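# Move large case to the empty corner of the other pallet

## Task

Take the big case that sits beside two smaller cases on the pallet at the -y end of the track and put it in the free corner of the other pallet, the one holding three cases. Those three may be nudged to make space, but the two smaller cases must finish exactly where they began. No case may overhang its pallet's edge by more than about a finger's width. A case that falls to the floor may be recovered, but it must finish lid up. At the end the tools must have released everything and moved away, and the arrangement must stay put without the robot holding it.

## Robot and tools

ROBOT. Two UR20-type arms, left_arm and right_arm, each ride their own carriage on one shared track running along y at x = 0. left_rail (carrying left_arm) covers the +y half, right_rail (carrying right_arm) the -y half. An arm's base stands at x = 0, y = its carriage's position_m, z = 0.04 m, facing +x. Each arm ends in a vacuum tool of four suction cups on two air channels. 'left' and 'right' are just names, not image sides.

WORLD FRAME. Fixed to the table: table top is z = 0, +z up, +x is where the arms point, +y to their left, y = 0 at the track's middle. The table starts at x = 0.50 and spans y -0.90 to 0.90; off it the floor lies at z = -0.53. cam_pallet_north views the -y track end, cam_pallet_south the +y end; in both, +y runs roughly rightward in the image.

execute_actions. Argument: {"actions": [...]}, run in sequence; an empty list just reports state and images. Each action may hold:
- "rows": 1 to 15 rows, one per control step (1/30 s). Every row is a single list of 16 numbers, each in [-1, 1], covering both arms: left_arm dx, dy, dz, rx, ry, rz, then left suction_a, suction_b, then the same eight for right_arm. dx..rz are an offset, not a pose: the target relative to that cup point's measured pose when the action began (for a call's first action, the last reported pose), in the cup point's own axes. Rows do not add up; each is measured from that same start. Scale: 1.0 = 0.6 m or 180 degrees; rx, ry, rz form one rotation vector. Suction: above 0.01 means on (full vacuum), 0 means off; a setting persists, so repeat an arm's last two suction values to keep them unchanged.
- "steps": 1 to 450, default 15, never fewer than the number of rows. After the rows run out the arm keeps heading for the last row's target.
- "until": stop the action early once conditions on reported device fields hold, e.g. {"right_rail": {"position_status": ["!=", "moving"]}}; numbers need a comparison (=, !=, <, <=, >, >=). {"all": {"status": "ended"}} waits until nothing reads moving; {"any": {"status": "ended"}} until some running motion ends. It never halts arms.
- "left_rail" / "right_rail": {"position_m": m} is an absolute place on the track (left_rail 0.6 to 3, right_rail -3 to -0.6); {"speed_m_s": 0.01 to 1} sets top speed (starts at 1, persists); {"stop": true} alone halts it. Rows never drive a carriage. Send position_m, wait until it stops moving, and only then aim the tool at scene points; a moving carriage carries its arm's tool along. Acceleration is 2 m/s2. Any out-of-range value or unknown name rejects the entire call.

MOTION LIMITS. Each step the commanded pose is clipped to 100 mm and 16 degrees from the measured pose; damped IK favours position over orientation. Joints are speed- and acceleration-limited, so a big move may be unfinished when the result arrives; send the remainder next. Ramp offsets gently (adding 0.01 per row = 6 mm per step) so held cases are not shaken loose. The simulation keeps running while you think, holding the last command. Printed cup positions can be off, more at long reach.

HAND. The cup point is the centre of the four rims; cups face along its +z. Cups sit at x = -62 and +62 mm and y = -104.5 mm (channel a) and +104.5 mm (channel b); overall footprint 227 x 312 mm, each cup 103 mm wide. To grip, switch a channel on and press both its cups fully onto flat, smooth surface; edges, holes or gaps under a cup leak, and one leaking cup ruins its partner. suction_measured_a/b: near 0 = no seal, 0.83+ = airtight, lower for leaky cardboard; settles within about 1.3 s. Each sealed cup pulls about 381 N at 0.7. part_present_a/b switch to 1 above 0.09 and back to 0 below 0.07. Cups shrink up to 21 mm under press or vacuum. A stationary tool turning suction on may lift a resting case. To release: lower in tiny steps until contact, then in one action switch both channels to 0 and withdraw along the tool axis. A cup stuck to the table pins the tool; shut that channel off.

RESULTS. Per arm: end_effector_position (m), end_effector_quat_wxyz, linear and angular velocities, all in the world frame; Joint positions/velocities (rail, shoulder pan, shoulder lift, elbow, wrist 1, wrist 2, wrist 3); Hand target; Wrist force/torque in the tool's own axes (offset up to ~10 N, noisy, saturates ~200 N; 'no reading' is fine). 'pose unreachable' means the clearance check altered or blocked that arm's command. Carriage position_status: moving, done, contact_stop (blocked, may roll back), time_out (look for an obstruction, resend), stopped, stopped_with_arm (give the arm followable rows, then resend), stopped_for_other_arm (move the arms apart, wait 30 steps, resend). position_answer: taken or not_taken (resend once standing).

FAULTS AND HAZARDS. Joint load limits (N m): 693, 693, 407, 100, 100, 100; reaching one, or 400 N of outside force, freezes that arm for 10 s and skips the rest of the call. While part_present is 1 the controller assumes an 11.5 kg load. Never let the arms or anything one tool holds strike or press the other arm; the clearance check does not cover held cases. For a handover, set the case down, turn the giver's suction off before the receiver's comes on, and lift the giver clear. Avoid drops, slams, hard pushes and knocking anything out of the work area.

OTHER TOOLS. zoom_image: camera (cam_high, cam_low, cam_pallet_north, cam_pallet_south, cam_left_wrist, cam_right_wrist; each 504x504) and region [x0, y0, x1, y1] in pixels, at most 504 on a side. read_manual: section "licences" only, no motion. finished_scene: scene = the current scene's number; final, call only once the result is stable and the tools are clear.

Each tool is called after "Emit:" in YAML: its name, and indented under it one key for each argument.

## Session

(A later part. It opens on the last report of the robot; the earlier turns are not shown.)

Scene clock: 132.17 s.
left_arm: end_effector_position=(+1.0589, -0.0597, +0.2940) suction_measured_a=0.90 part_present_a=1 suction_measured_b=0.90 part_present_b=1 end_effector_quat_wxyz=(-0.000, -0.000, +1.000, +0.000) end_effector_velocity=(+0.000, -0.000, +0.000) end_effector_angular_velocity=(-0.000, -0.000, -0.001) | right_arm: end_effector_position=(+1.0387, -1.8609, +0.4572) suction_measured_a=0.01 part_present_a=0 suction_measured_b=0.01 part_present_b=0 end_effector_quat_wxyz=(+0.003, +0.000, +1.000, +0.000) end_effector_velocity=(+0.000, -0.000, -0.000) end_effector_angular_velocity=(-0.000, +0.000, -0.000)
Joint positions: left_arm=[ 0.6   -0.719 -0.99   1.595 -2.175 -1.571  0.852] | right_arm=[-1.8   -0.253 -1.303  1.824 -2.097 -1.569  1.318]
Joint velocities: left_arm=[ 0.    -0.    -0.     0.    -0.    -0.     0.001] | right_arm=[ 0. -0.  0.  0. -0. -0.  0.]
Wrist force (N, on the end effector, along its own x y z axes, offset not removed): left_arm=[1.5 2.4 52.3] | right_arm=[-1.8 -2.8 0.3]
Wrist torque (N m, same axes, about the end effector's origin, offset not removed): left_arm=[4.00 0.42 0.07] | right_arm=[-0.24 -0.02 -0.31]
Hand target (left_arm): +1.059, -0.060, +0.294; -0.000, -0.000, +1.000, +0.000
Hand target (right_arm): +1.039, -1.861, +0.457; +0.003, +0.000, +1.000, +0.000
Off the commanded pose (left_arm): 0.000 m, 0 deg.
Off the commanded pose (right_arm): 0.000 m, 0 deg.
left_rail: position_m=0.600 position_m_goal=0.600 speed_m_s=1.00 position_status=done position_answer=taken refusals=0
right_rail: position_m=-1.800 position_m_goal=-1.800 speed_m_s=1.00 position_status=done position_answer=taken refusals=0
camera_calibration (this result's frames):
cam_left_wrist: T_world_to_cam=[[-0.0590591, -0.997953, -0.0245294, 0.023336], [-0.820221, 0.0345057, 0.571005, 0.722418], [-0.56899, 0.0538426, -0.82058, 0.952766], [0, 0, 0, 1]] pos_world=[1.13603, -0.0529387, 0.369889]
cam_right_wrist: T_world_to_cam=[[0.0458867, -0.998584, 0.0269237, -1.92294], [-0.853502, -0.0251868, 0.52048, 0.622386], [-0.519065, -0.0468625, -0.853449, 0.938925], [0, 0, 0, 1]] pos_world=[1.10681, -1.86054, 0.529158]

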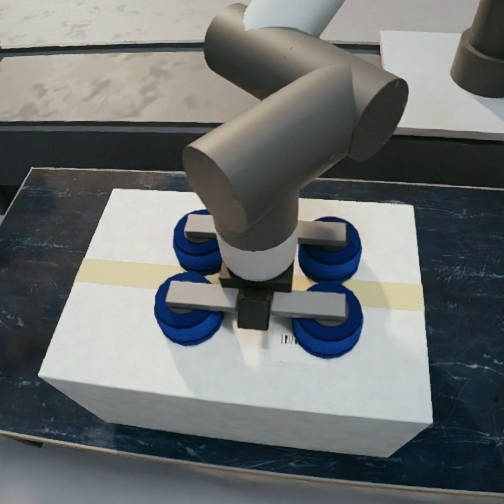

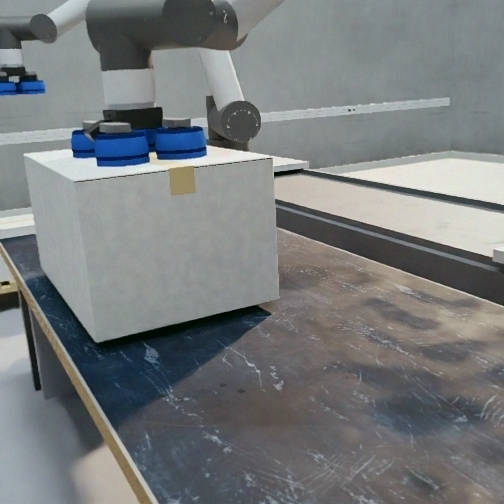

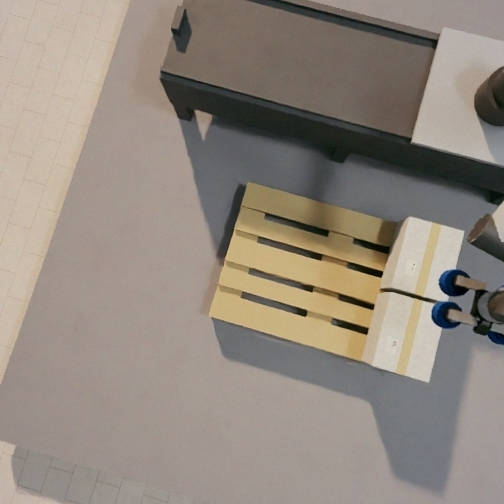

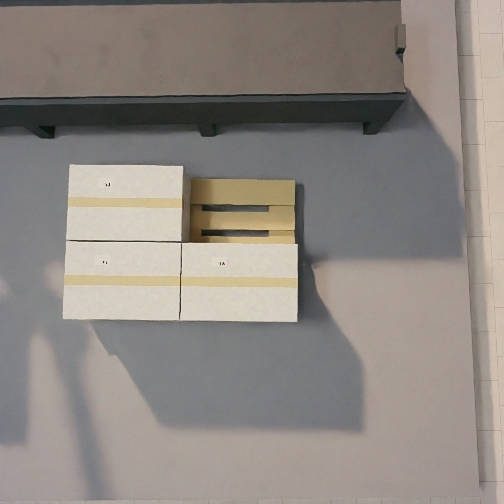

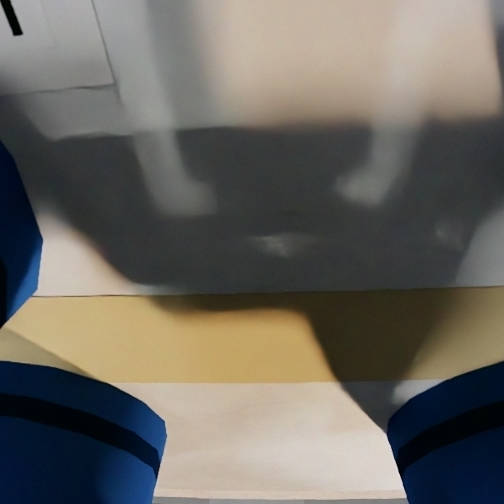

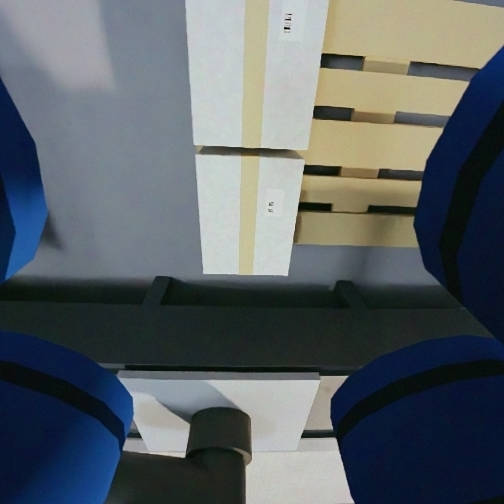

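Emit:
execute_actions:
  actions:
    - {"rows":[[0,0,-0.04,0,0,0,1,1,0,0,0,0,0,0,0,0],[0,0,-0.1,0,0,0,1,1,0,0,0,0,0,0,0,0],[0,0,-0.18,0,0,0,1,1,0,0,0,0,0,0,0,0]],"steps":25}
    - {"rows":[[0.03,0.05,0,0,0,0,1,1,0,0,0,0,0,0,0,0],[0.08,0.12,0,0,0,0,1,1,0,0,0,0,0,0,0,0],[0.25,0.7,0,0,0,0,1,1,0,0,0,0,0,0,0,0]],"steps":45,"left_rail":{"position_m":2.62,"speed_m_s":0.7}}
    - {"rows":[[0.215,0.567,0,0,0,0,1,1,0,0,0,0,0,0,0,0]],"steps":45}
    - {"steps":120,"until":{"all":{"status":"ended"}}}
    - {"rows":[[0,0,0.1,0,0,0,1,1,0,0,0,0,0,0,0,0],[0,0,0.2,0,0,0,1,1,0,0,0,0,0,0,0,0],[0,0,0.3,0,0,0,1,1,0,0,0,0,0,0,0,0]],"steps":40}

Scene clock: 149.60 s.
left_arm: end_effector_position=(+0.7802, +2.7202, +0.2224) suction_measured_a=0.91 part_present_a=1 suction_measured_b=0.91 part_present_b=1 end_effector_quat_wxyz=(-0.001, -0.000, +1.000, +0.000) end_effector_velocity=(-0.000, +0.000, -0.000) end_effector_angular_velocity=(+0.000, +0.000, +0.000) | right_arm: end_effector_position=(+1.0387, -1.8609, +0.4572) suction_measured_a=0.01 part_present_a=0 suction_measured_b=0.01 part_present_b=0 end_effector_quat_wxyz=(+0.003, +0.000, +1.000, +0.000) end_effector_velocity=(+0.000, -0.000, -0.000) end_effector_angular_velocity=(+0.000, +0.000, -0.000)
Joint positions: left_arm=[ 2.62  -0.131 -1.342  2.322 -2.549 -1.571  1.44 ] | right_arm=[-1.8   -0.253 -1.303  1.824 -2.097 -1.569  1.318]
Joint velocities: left_arm=[ 0.  0.  0.  0. -0. -0.  0.] | right_arm=[ 0.  0.  0. -0. -0. -0.  0.]
Wrist force (N, on the end effector, along its own x y z axes, offset not removed): left_arm=[5.7 0.9 54.0] | right_arm=[-0.5 0.4 1.4]
Wrist torque (N m, same axes, about the end effector's origin, offset not removed): left_arm=[3.63 -0.09 0.01] | right_arm=[0.22 -0.17 -0.25]
Hand target (left_arm): +0.780, +2.720, +0.222; -0.001, -0.000, +1.000, +0.000
Hand target (right_arm): +1.039, -1.861, +0.457; +0.003, +0.000, +1.000, +0.000
Off the commanded pose (left_arm): 0.000 m, 0 deg.
Off the commanded pose (right_arm): 0.000 m, 0 deg.
left_rail: position_m=2.620 position_m_goal=2.620 speed_m_s=0.70 position_status=done position_answer=taken refusals=0
right_rail: position_m=-1.800 position_m_goal=-1.800 speed_m_s=1.00 position_status=done position_answer=taken refusals=0
camera_calibration (this result's frames):
cam_left_wrist: T_world_to_cam=[[-0.058992, -0.997976, -0.0237364, 2.7792], [-0.81999, 0.0348825, 0.571314, 0.437524], [-0.56933, 0.0531666, -0.820388, 0.587821], [0, 0, 0, 1]] pos_world=[0.85738, 2.72706, 0.298246]
cam_right_wrist: T_world_to_cam=[[0.0458866, -0.998584, 0.0269239, -1.92294], [-0.853502, -0.0251866, 0.52048, 0.622387], [-0.519065, -0.0468626, -0.853449, 0.938925], [0, 0, 0, 1]] pos_world=[1.10681, -1.86054, 0.529158]

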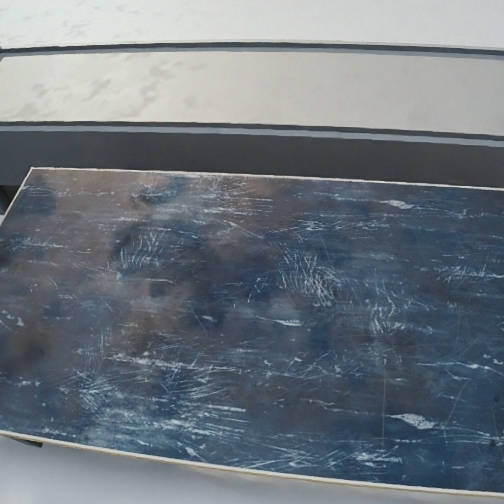

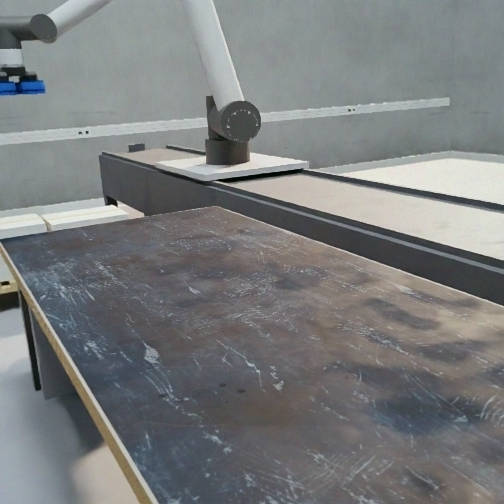

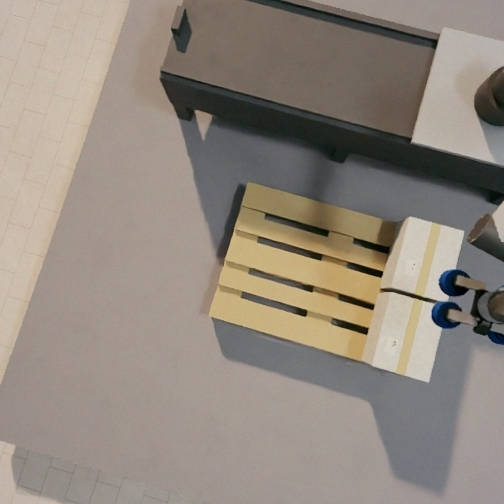

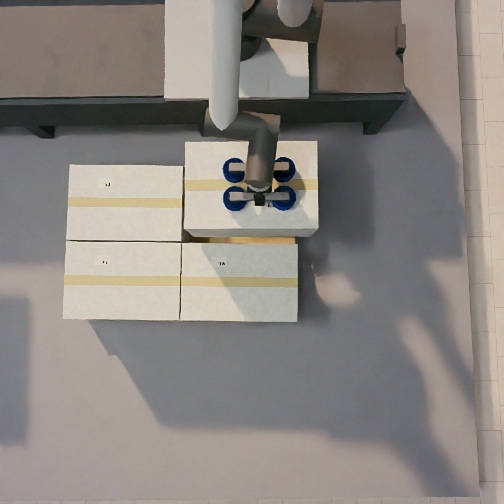

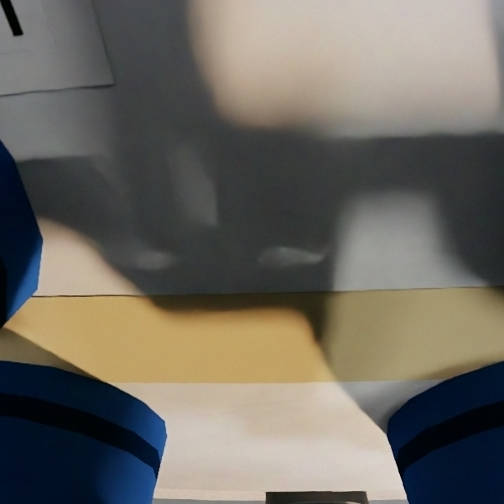

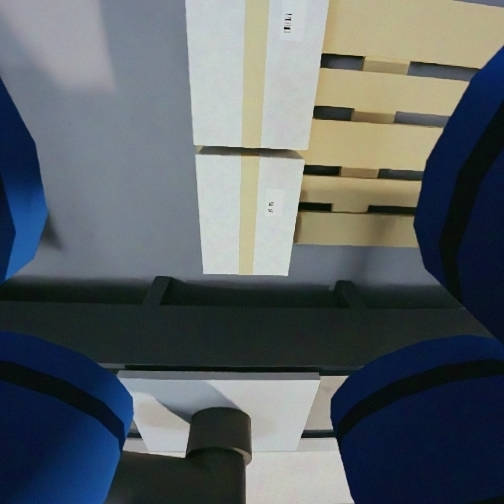

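Emit:
execute_actions:
  actions:
    - {"rows":[[0,0,0.1,0,0,0,1,1,0,0,0,0,0,0,0,0],[0,0,0.2,0,0,0,1,1,0,0,0,0,0,0,0,0],[0,0,0.3,0,0,0,1,1,0,0,0,0,0,0,0,0],[0,0,0.48,0,0,0,1,1,0,0,0,0,0,0,0,0]],"steps":50}

Emit:
zoom_image:
  camera: "cam_pallet_south"
  region: [150, 130, 350, 330]

Scene clock: 160.83 s.
left_arm: end_effector_position=(+0.7797, +2.7202, -0.0655) suction_measured_a=0.91 part_present_a=1 suction_measured_b=0.91 part_present_b=1 end_effector_quat_wxyz=(-0.001, -0.000, +1.000, +0.000) end_effector_velocity=(-0.000, +0.000, -0.000) end_effector_angular_velocity=(+0.000, +0.000, +0.000) | right_arm: end_effector_position=(+1.0387, -1.8609, +0.4572) suction_measured_a=0.01 part_present_a=0 suction_measured_b=0.01 part_present_b=0 end_effector_quat_wxyz=(+0.003, +0.000, +1.000, +0.000) end_effector_velocity=(+0.000, +0.000, -0.000) end_effector_angular_velocity=(+0.000, +0.000, -0.000)
Joint positions: left_arm=[ 2.62  -0.131 -0.895  2.381 -3.055 -1.571  1.44 ] | right_arm=[-1.8   -0.253 -1.303  1.824 -2.097 -1.569  1.318]
Joint velocities: left_arm=[ 0.  0.  0. -0. -0.  0.  0.] | right_arm=[ 0. -0.  0. -0.  0.  0.  0.]
Wrist force (N, on the end effector, along its own x y z axes, offset not removed): left_arm=[-2.4 -3.5 60.0] | right_arm=[-1.1 -1.4 0.0]
Wrist torque (N m, same axes, about the end effector's origin, offset not removed): left_arm=[3.32 0.77 0.08] | right_arm=[-0.05 -0.12 -0.23]
Hand target (left_arm): +0.780, +2.720, -0.065; -0.001, -0.000, +1.000, +0.000
Hand target (right_arm): +1.039, -1.861, +0.457; +0.003, +0.000, +1.000, +0.000
Off the commanded pose (left_arm): 0.000 m, 0 deg.
Off the commanded pose (right_arm): 0.000 m, 0 deg.
left_rail: position_m=2.620 position_m_goal=2.620 speed_m_s=0.70 position_status=done position_answer=taken refusals=0
right_rail: position_m=-1.800 position_m_goal=-1.800 speed_m_s=1.00 position_status=done position_answer=taken refusals=0
camera_calibration (this result's frames):
cam_left_wrist: T_world_to_cam=[[-0.0589932, -0.997976, -0.0237358, 2.77235], [-0.819994, 0.0348843, 0.571308, 0.601559], [-0.569324, 0.0531665, -0.820393, 0.351398], [0, 0, 0, 1]] pos_world=[0.856884, 2.72707, 0.0104126]
cam_right_wrist: T_world_to_cam=[[0.0458867, -0.998584, 0.0269238, -1.92294], [-0.853502, -0.0251868, 0.52048, 0.622386], [-0.519065, -0.0468626, -0.853449, 0.938925], [0, 0, 0, 1]] pos_world=[1.10681, -1.86054, 0.529158]

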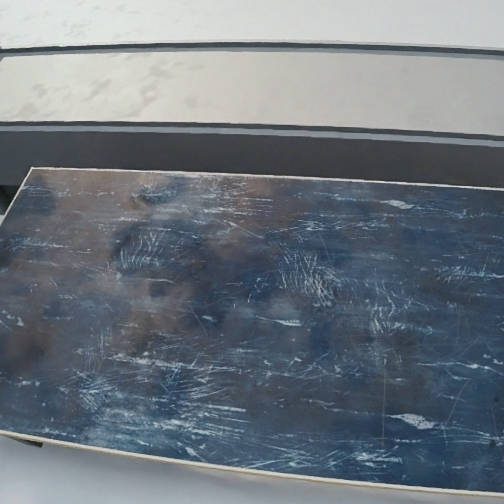

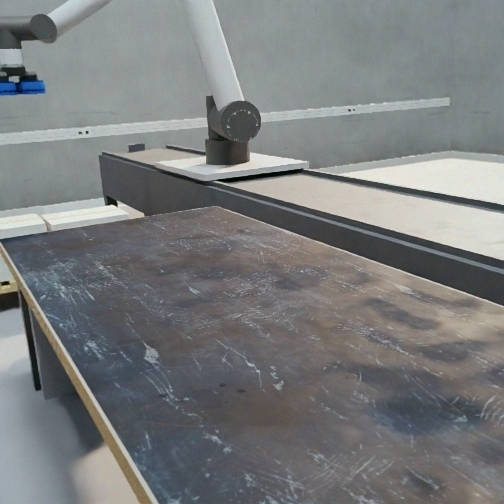

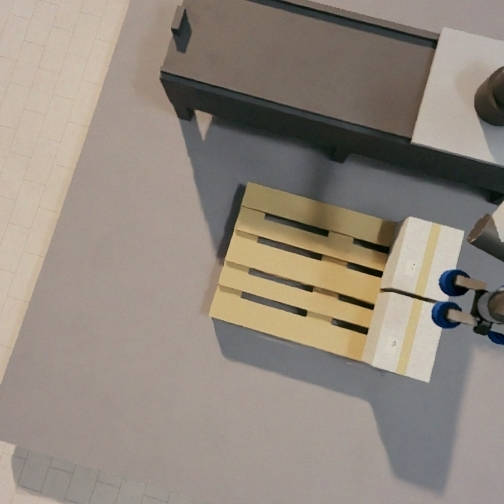

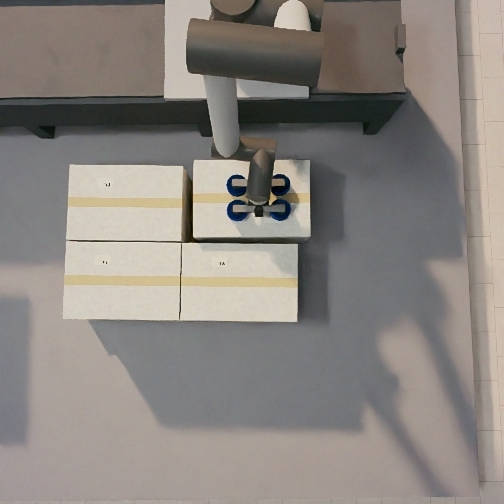

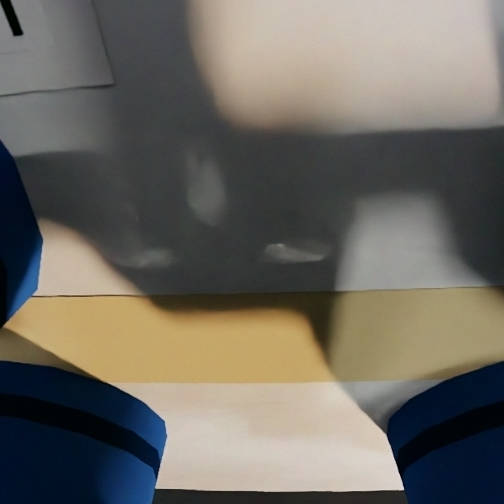

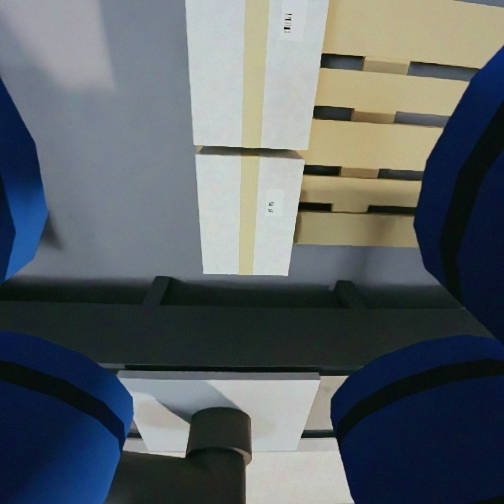

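Region (150, 130, 350, 330) of cam_pallet_south's 504x504 image, scaled by 2.520, with more detail than that image has.

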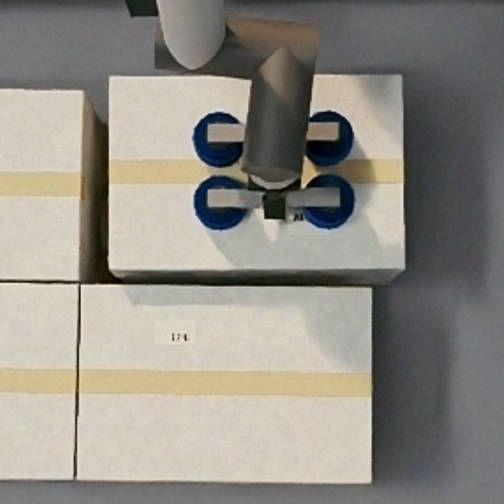

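Emit:
execute_actions:
  actions:
    - {"rows":[[-0.015,-0.035,0,0,0,0,1,1,0,0,0,0,0,0,0,0],[-0.03,-0.073,0,0,0,0,1,1,0,0,0,0,0,0,0,0]],"steps":25}
    - {"rows":[[0,0,0.03,0,0,0,1,1,0,0,0,0,0,0,0,0],[0,0,0.062,0,0,0,1,1,0,0,0,0,0,0,0,0]],"steps":25}

Emit:
zoom_image:
  camera: "cam_pallet_south"
  region: [150, 130, 350, 330]

Scene clock: 172.67 s.
left_arm: end_effector_position=(+0.7976, +2.6765, -0.1026) suction_measured_a=0.91 part_present_a=1 suction_measured_b=0.91 part_present_b=1 end_effector_quat_wxyz=(-0.001, -0.000, +1.000, +0.000) end_effector_velocity=(-0.000, -0.000, -0.001) end_effector_angular_velocity=(-0.000, +0.000, +0.000) | right_arm: end_effector_position=(+1.0387, -1.8609, +0.4572) suction_measured_a=0.01 part_present_a=0 suction_measured_b=0.01 part_present_b=0 end_effector_quat_wxyz=(+0.003, +0.000, +1.000, +0.000) end_effector_velocity=(+0.000, +0.000, -0.000) end_effector_angular_velocity=(+0.000, +0.000, -0.000)
Joint positions: left_arm=[ 2.62  -0.183 -0.832  2.355 -3.093 -1.571  1.387] | right_arm=[-1.8   -0.253 -1.303  1.824 -2.097 -1.569  1.318]
Joint velocities: left_arm=[ 0.     0.     0.001 -0.    -0.001 -0.     0.   ] | right_arm=[ 0.  0.  0. -0.  0. -0.  0.]
Wrist force (N, on the end effector, along its own x y z axes, offset not removed): left_arm=[-2.0 -1.2 53.6] | right_arm=[-3.3 -1.1 1.4]
Wrist torque (N m, same axes, about the end effector's origin, offset not removed): left_arm=[3.42 0.92 0.03] | right_arm=[0.03 0.17 -0.33]
Hand target (left_arm): +0.798, +2.676, -0.103; -0.001, -0.000, +1.000, +0.000
Hand target (right_arm): +1.039, -1.861, +0.457; +0.003, +0.000, +1.000, +0.000
Off the commanded pose (left_arm): 0.000 m, 0 deg.
Off the commanded pose (right_arm): 0.000 m, 0 deg.
left_rail: position_m=2.620 position_m_goal=2.620 speed_m_s=0.70 position_status=done position_answer=taken refusals=0
right_rail: position_m=-1.800 position_m_goal=-1.800 speed_m_s=1.00 position_status=done position_answer=taken refusals=0
camera_calibration (this result's frames):
cam_left_wrist: T_world_to_cam=[[-0.0589492, -0.997977, -0.0238101, 2.72887], [-0.820003, 0.0348062, 0.5713, 0.63916], [-0.569316, 0.053202, -0.820396, 0.333357], [0, 0, 0, 1]] pos_world=[0.874764, 2.68337, -0.0266929]
cam_right_wrist: T_world_to_cam=[[0.0458865, -0.998584, 0.0269239, -1.92294], [-0.853503, -0.0251865, 0.52048, 0.622387], [-0.519064, -0.0468626, -0.853449, 0.938925], [0, 0, 0, 1]] pos_world=[1.10681, -1.86054, 0.529158]

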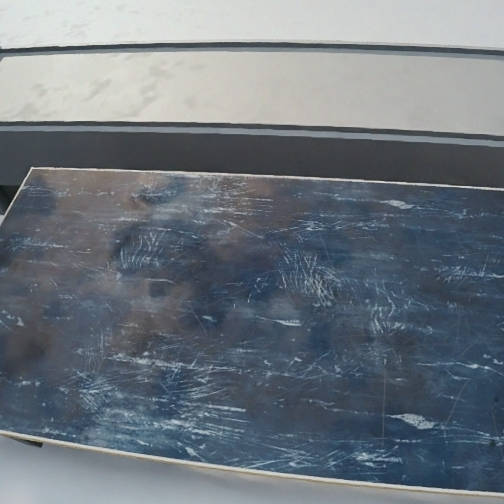

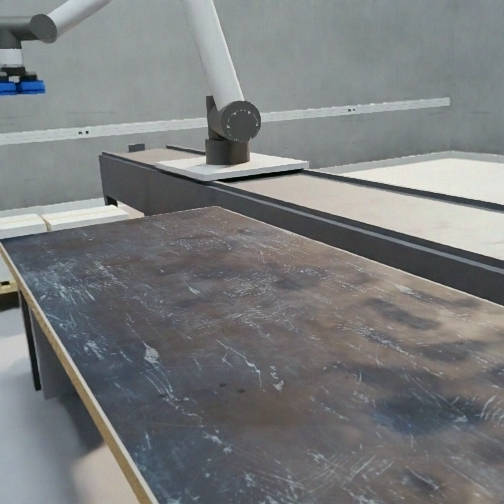

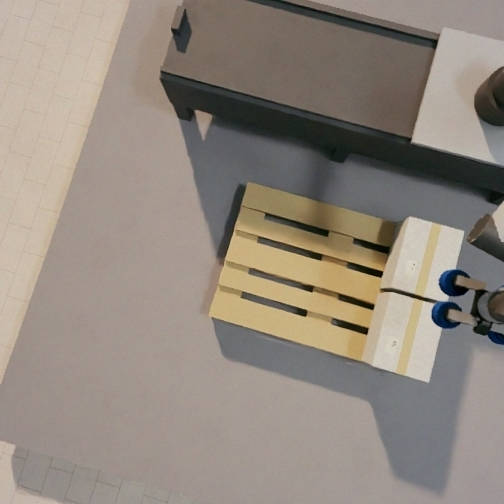

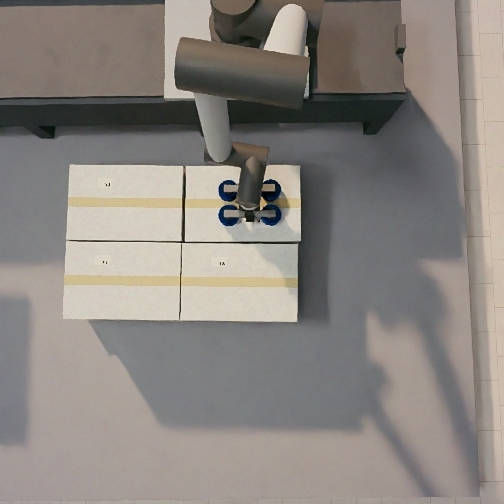

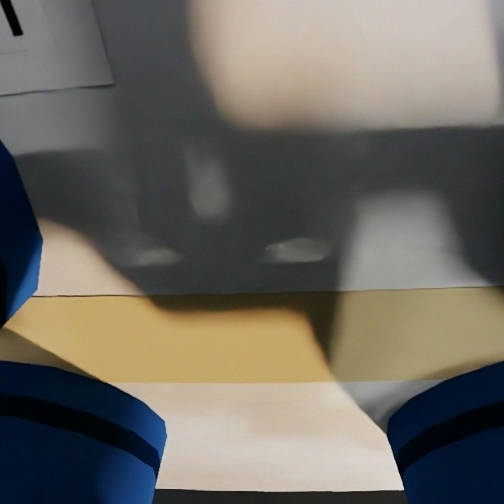

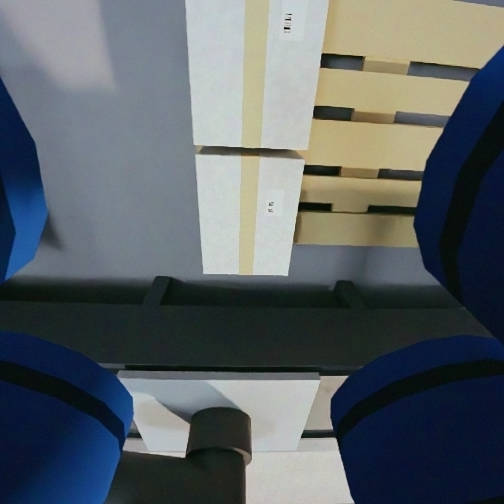

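Region (150, 130, 350, 330) of cam_pallet_south's 504x504 image, scaled by 2.520, with more detail than that image has.

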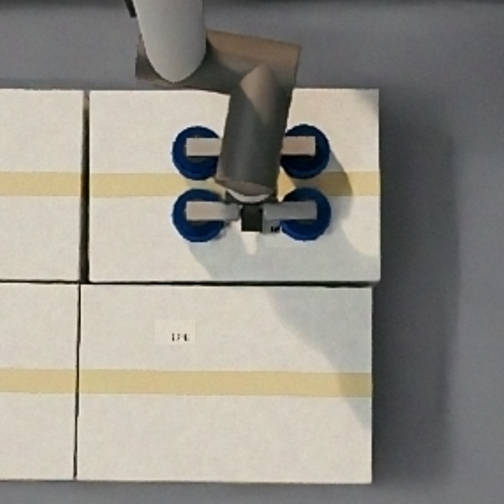

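Nudge 8 mm further in, lower, release.

Emit:
execute_actions:
  actions:
    - {"rows":[[0,-0.013,0,0,0,0,1,1,0,0,0,0,0,0,0,0]],"steps":15}
    - {"rows":[[0,0,0.012,0,0,0,1,1,0,0,0,0,0,0,0,0]],"steps":15}
    - {"rows":[[0,0,-0.5,0,0,0,0,0,0,0,0,0,0,0,0,0]],"steps":40}

Emit:
zoom_image:
  camera: "cam_pallet_south"
  region: [150, 130, 350, 330]

Scene clock: 183.00 s.
left_arm: end_effector_position=(+0.7981, +2.6689, +0.1901) suction_measured_a=0.00 part_present_a=0 suction_measured_b=0.00 part_present_b=0 end_effector_quat_wxyz=(-0.001, -0.000, +1.000, +0.000) end_effector_velocity=(+0.000, -0.000, +0.001) end_effector_angular_velocity=(+0.000, +0.000, -0.000) | right_arm: end_effector_position=(+1.0387, -1.8609, +0.4572) suction_measured_a=0.01 part_present_a=0 suction_measured_b=0.01 part_present_b=0 end_effector_quat_wxyz=(+0.003, +0.000, +1.000, +0.000) end_effector_velocity=(-0.000, +0.000, +0.000) end_effector_angular_velocity=(-0.000, -0.000, +0.000)
Joint positions: left_arm=[ 2.62  -0.193 -1.288  2.319 -2.601 -1.571  1.378] | right_arm=[-1.8   -0.253 -1.303  1.824 -2.097 -1.569  1.318]
Joint velocities: left_arm=[ 0.    -0.    -0.002 -0.001  0.003 -0.    -0.   ] | right_arm=[ 0. -0. -0.  0. -0.  0. -0.]
Wrist force (N, on the end effector, along its own x y z axes, offset not removed): left_arm=[-0.6 1.2 1.7] | right_arm=[-1.9 -1.0 -0.3]
Wrist torque (N m, same axes, about the end effector's origin, offset not removed): left_arm=[-0.38 0.11 -0.08] | right_arm=[0.00 -0.01 -0.29]
Hand target (left_arm): +0.798, +2.669, +0.190; -0.001, -0.000, +1.000, +0.000
Hand target (right_arm): +1.039, -1.861, +0.457; +0.003, +0.000, +1.000, +0.000
Off the commanded pose (left_arm): 0.000 m, 0 deg.
Off the commanded pose (right_arm): 0.000 m, 0 deg.
left_rail: position_m=2.620 position_m_goal=2.620 speed_m_s=0.70 position_status=done position_answer=taken refusals=0
right_rail: position_m=-1.800 position_m_goal=-1.800 speed_m_s=1.00 position_status=done position_answer=taken refusals=0
camera_calibration (this result's frames):
cam_left_wrist: T_world_to_cam=[[-0.0588942, -0.997979, -0.0238477, 2.72824], [-0.819998, 0.0347389, 0.571311, 0.472811], [-0.569328, 0.0532019, -0.820387, 0.574109], [0, 0, 0, 1]] pos_world=[0.875238, 2.67576, 0.265931]
cam_right_wrist: T_world_to_cam=[[0.0458867, -0.998584, 0.0269238, -1.92294], [-0.853502, -0.0251867, 0.52048, 0.622387], [-0.519065, -0.0468626, -0.853449, 0.938925], [0, 0, 0, 1]] pos_world=[1.10681, -1.86054, 0.529158]

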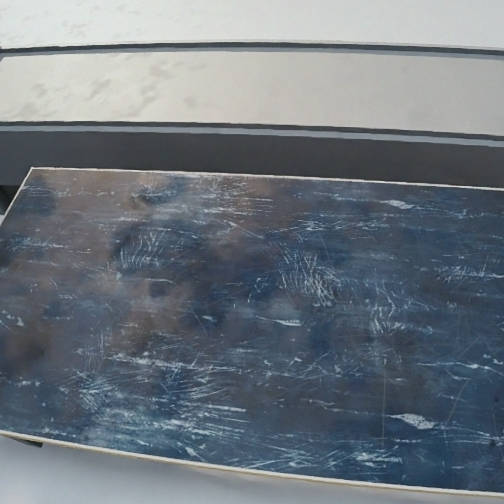

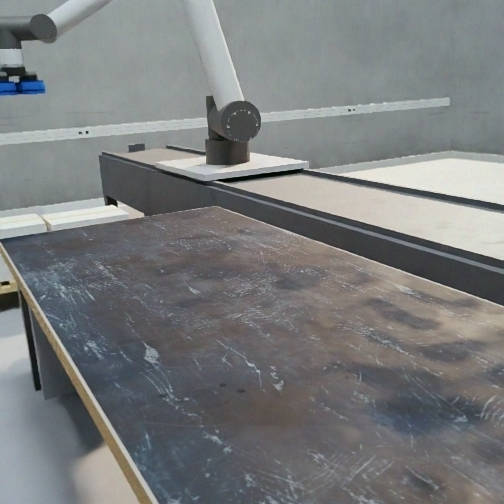

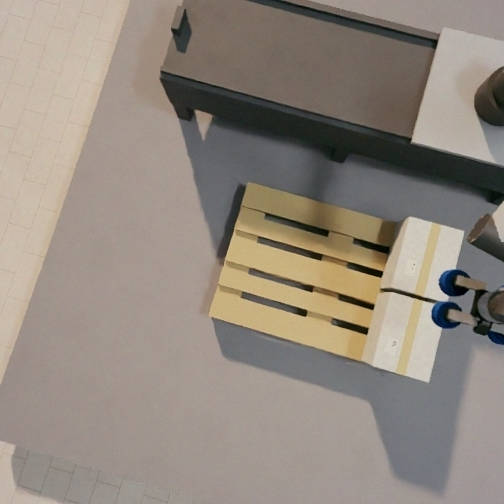

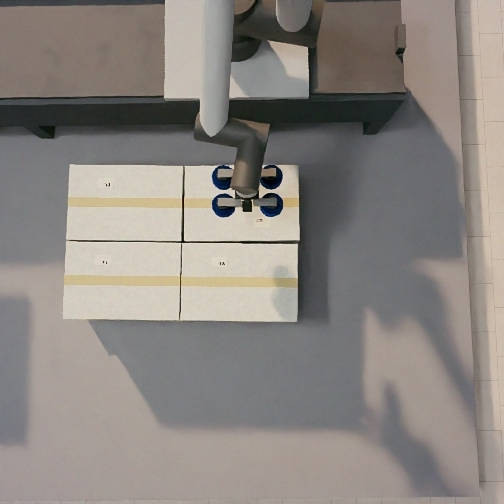

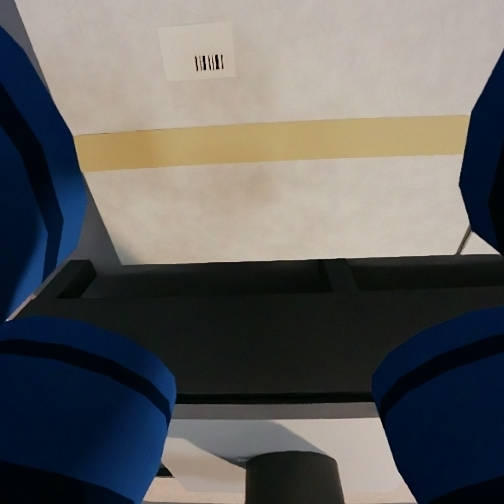

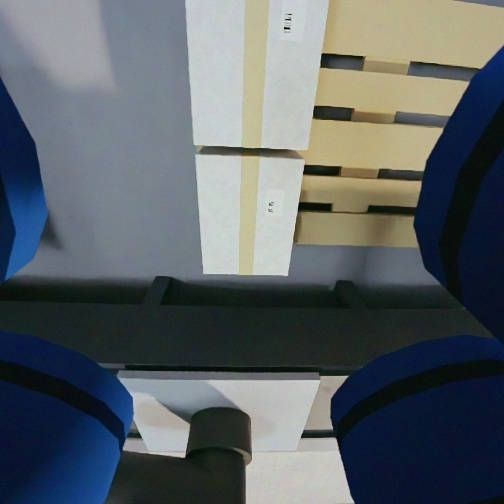

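Region (150, 130, 350, 330) of cam_pallet_south's 504x504 image, scaled by 2.520, with more detail than that image has.

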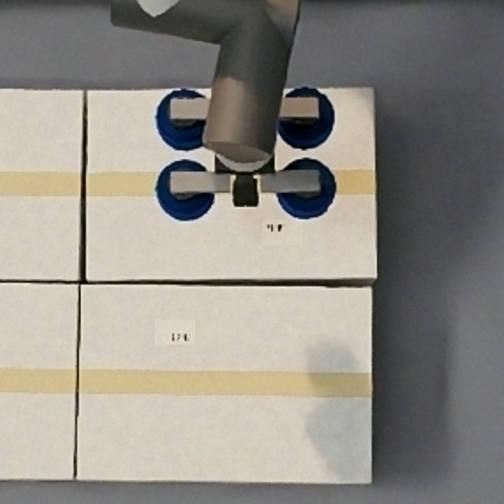

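Emit:
finished_scene:
  scene: 1

The scene is finished: the task was done.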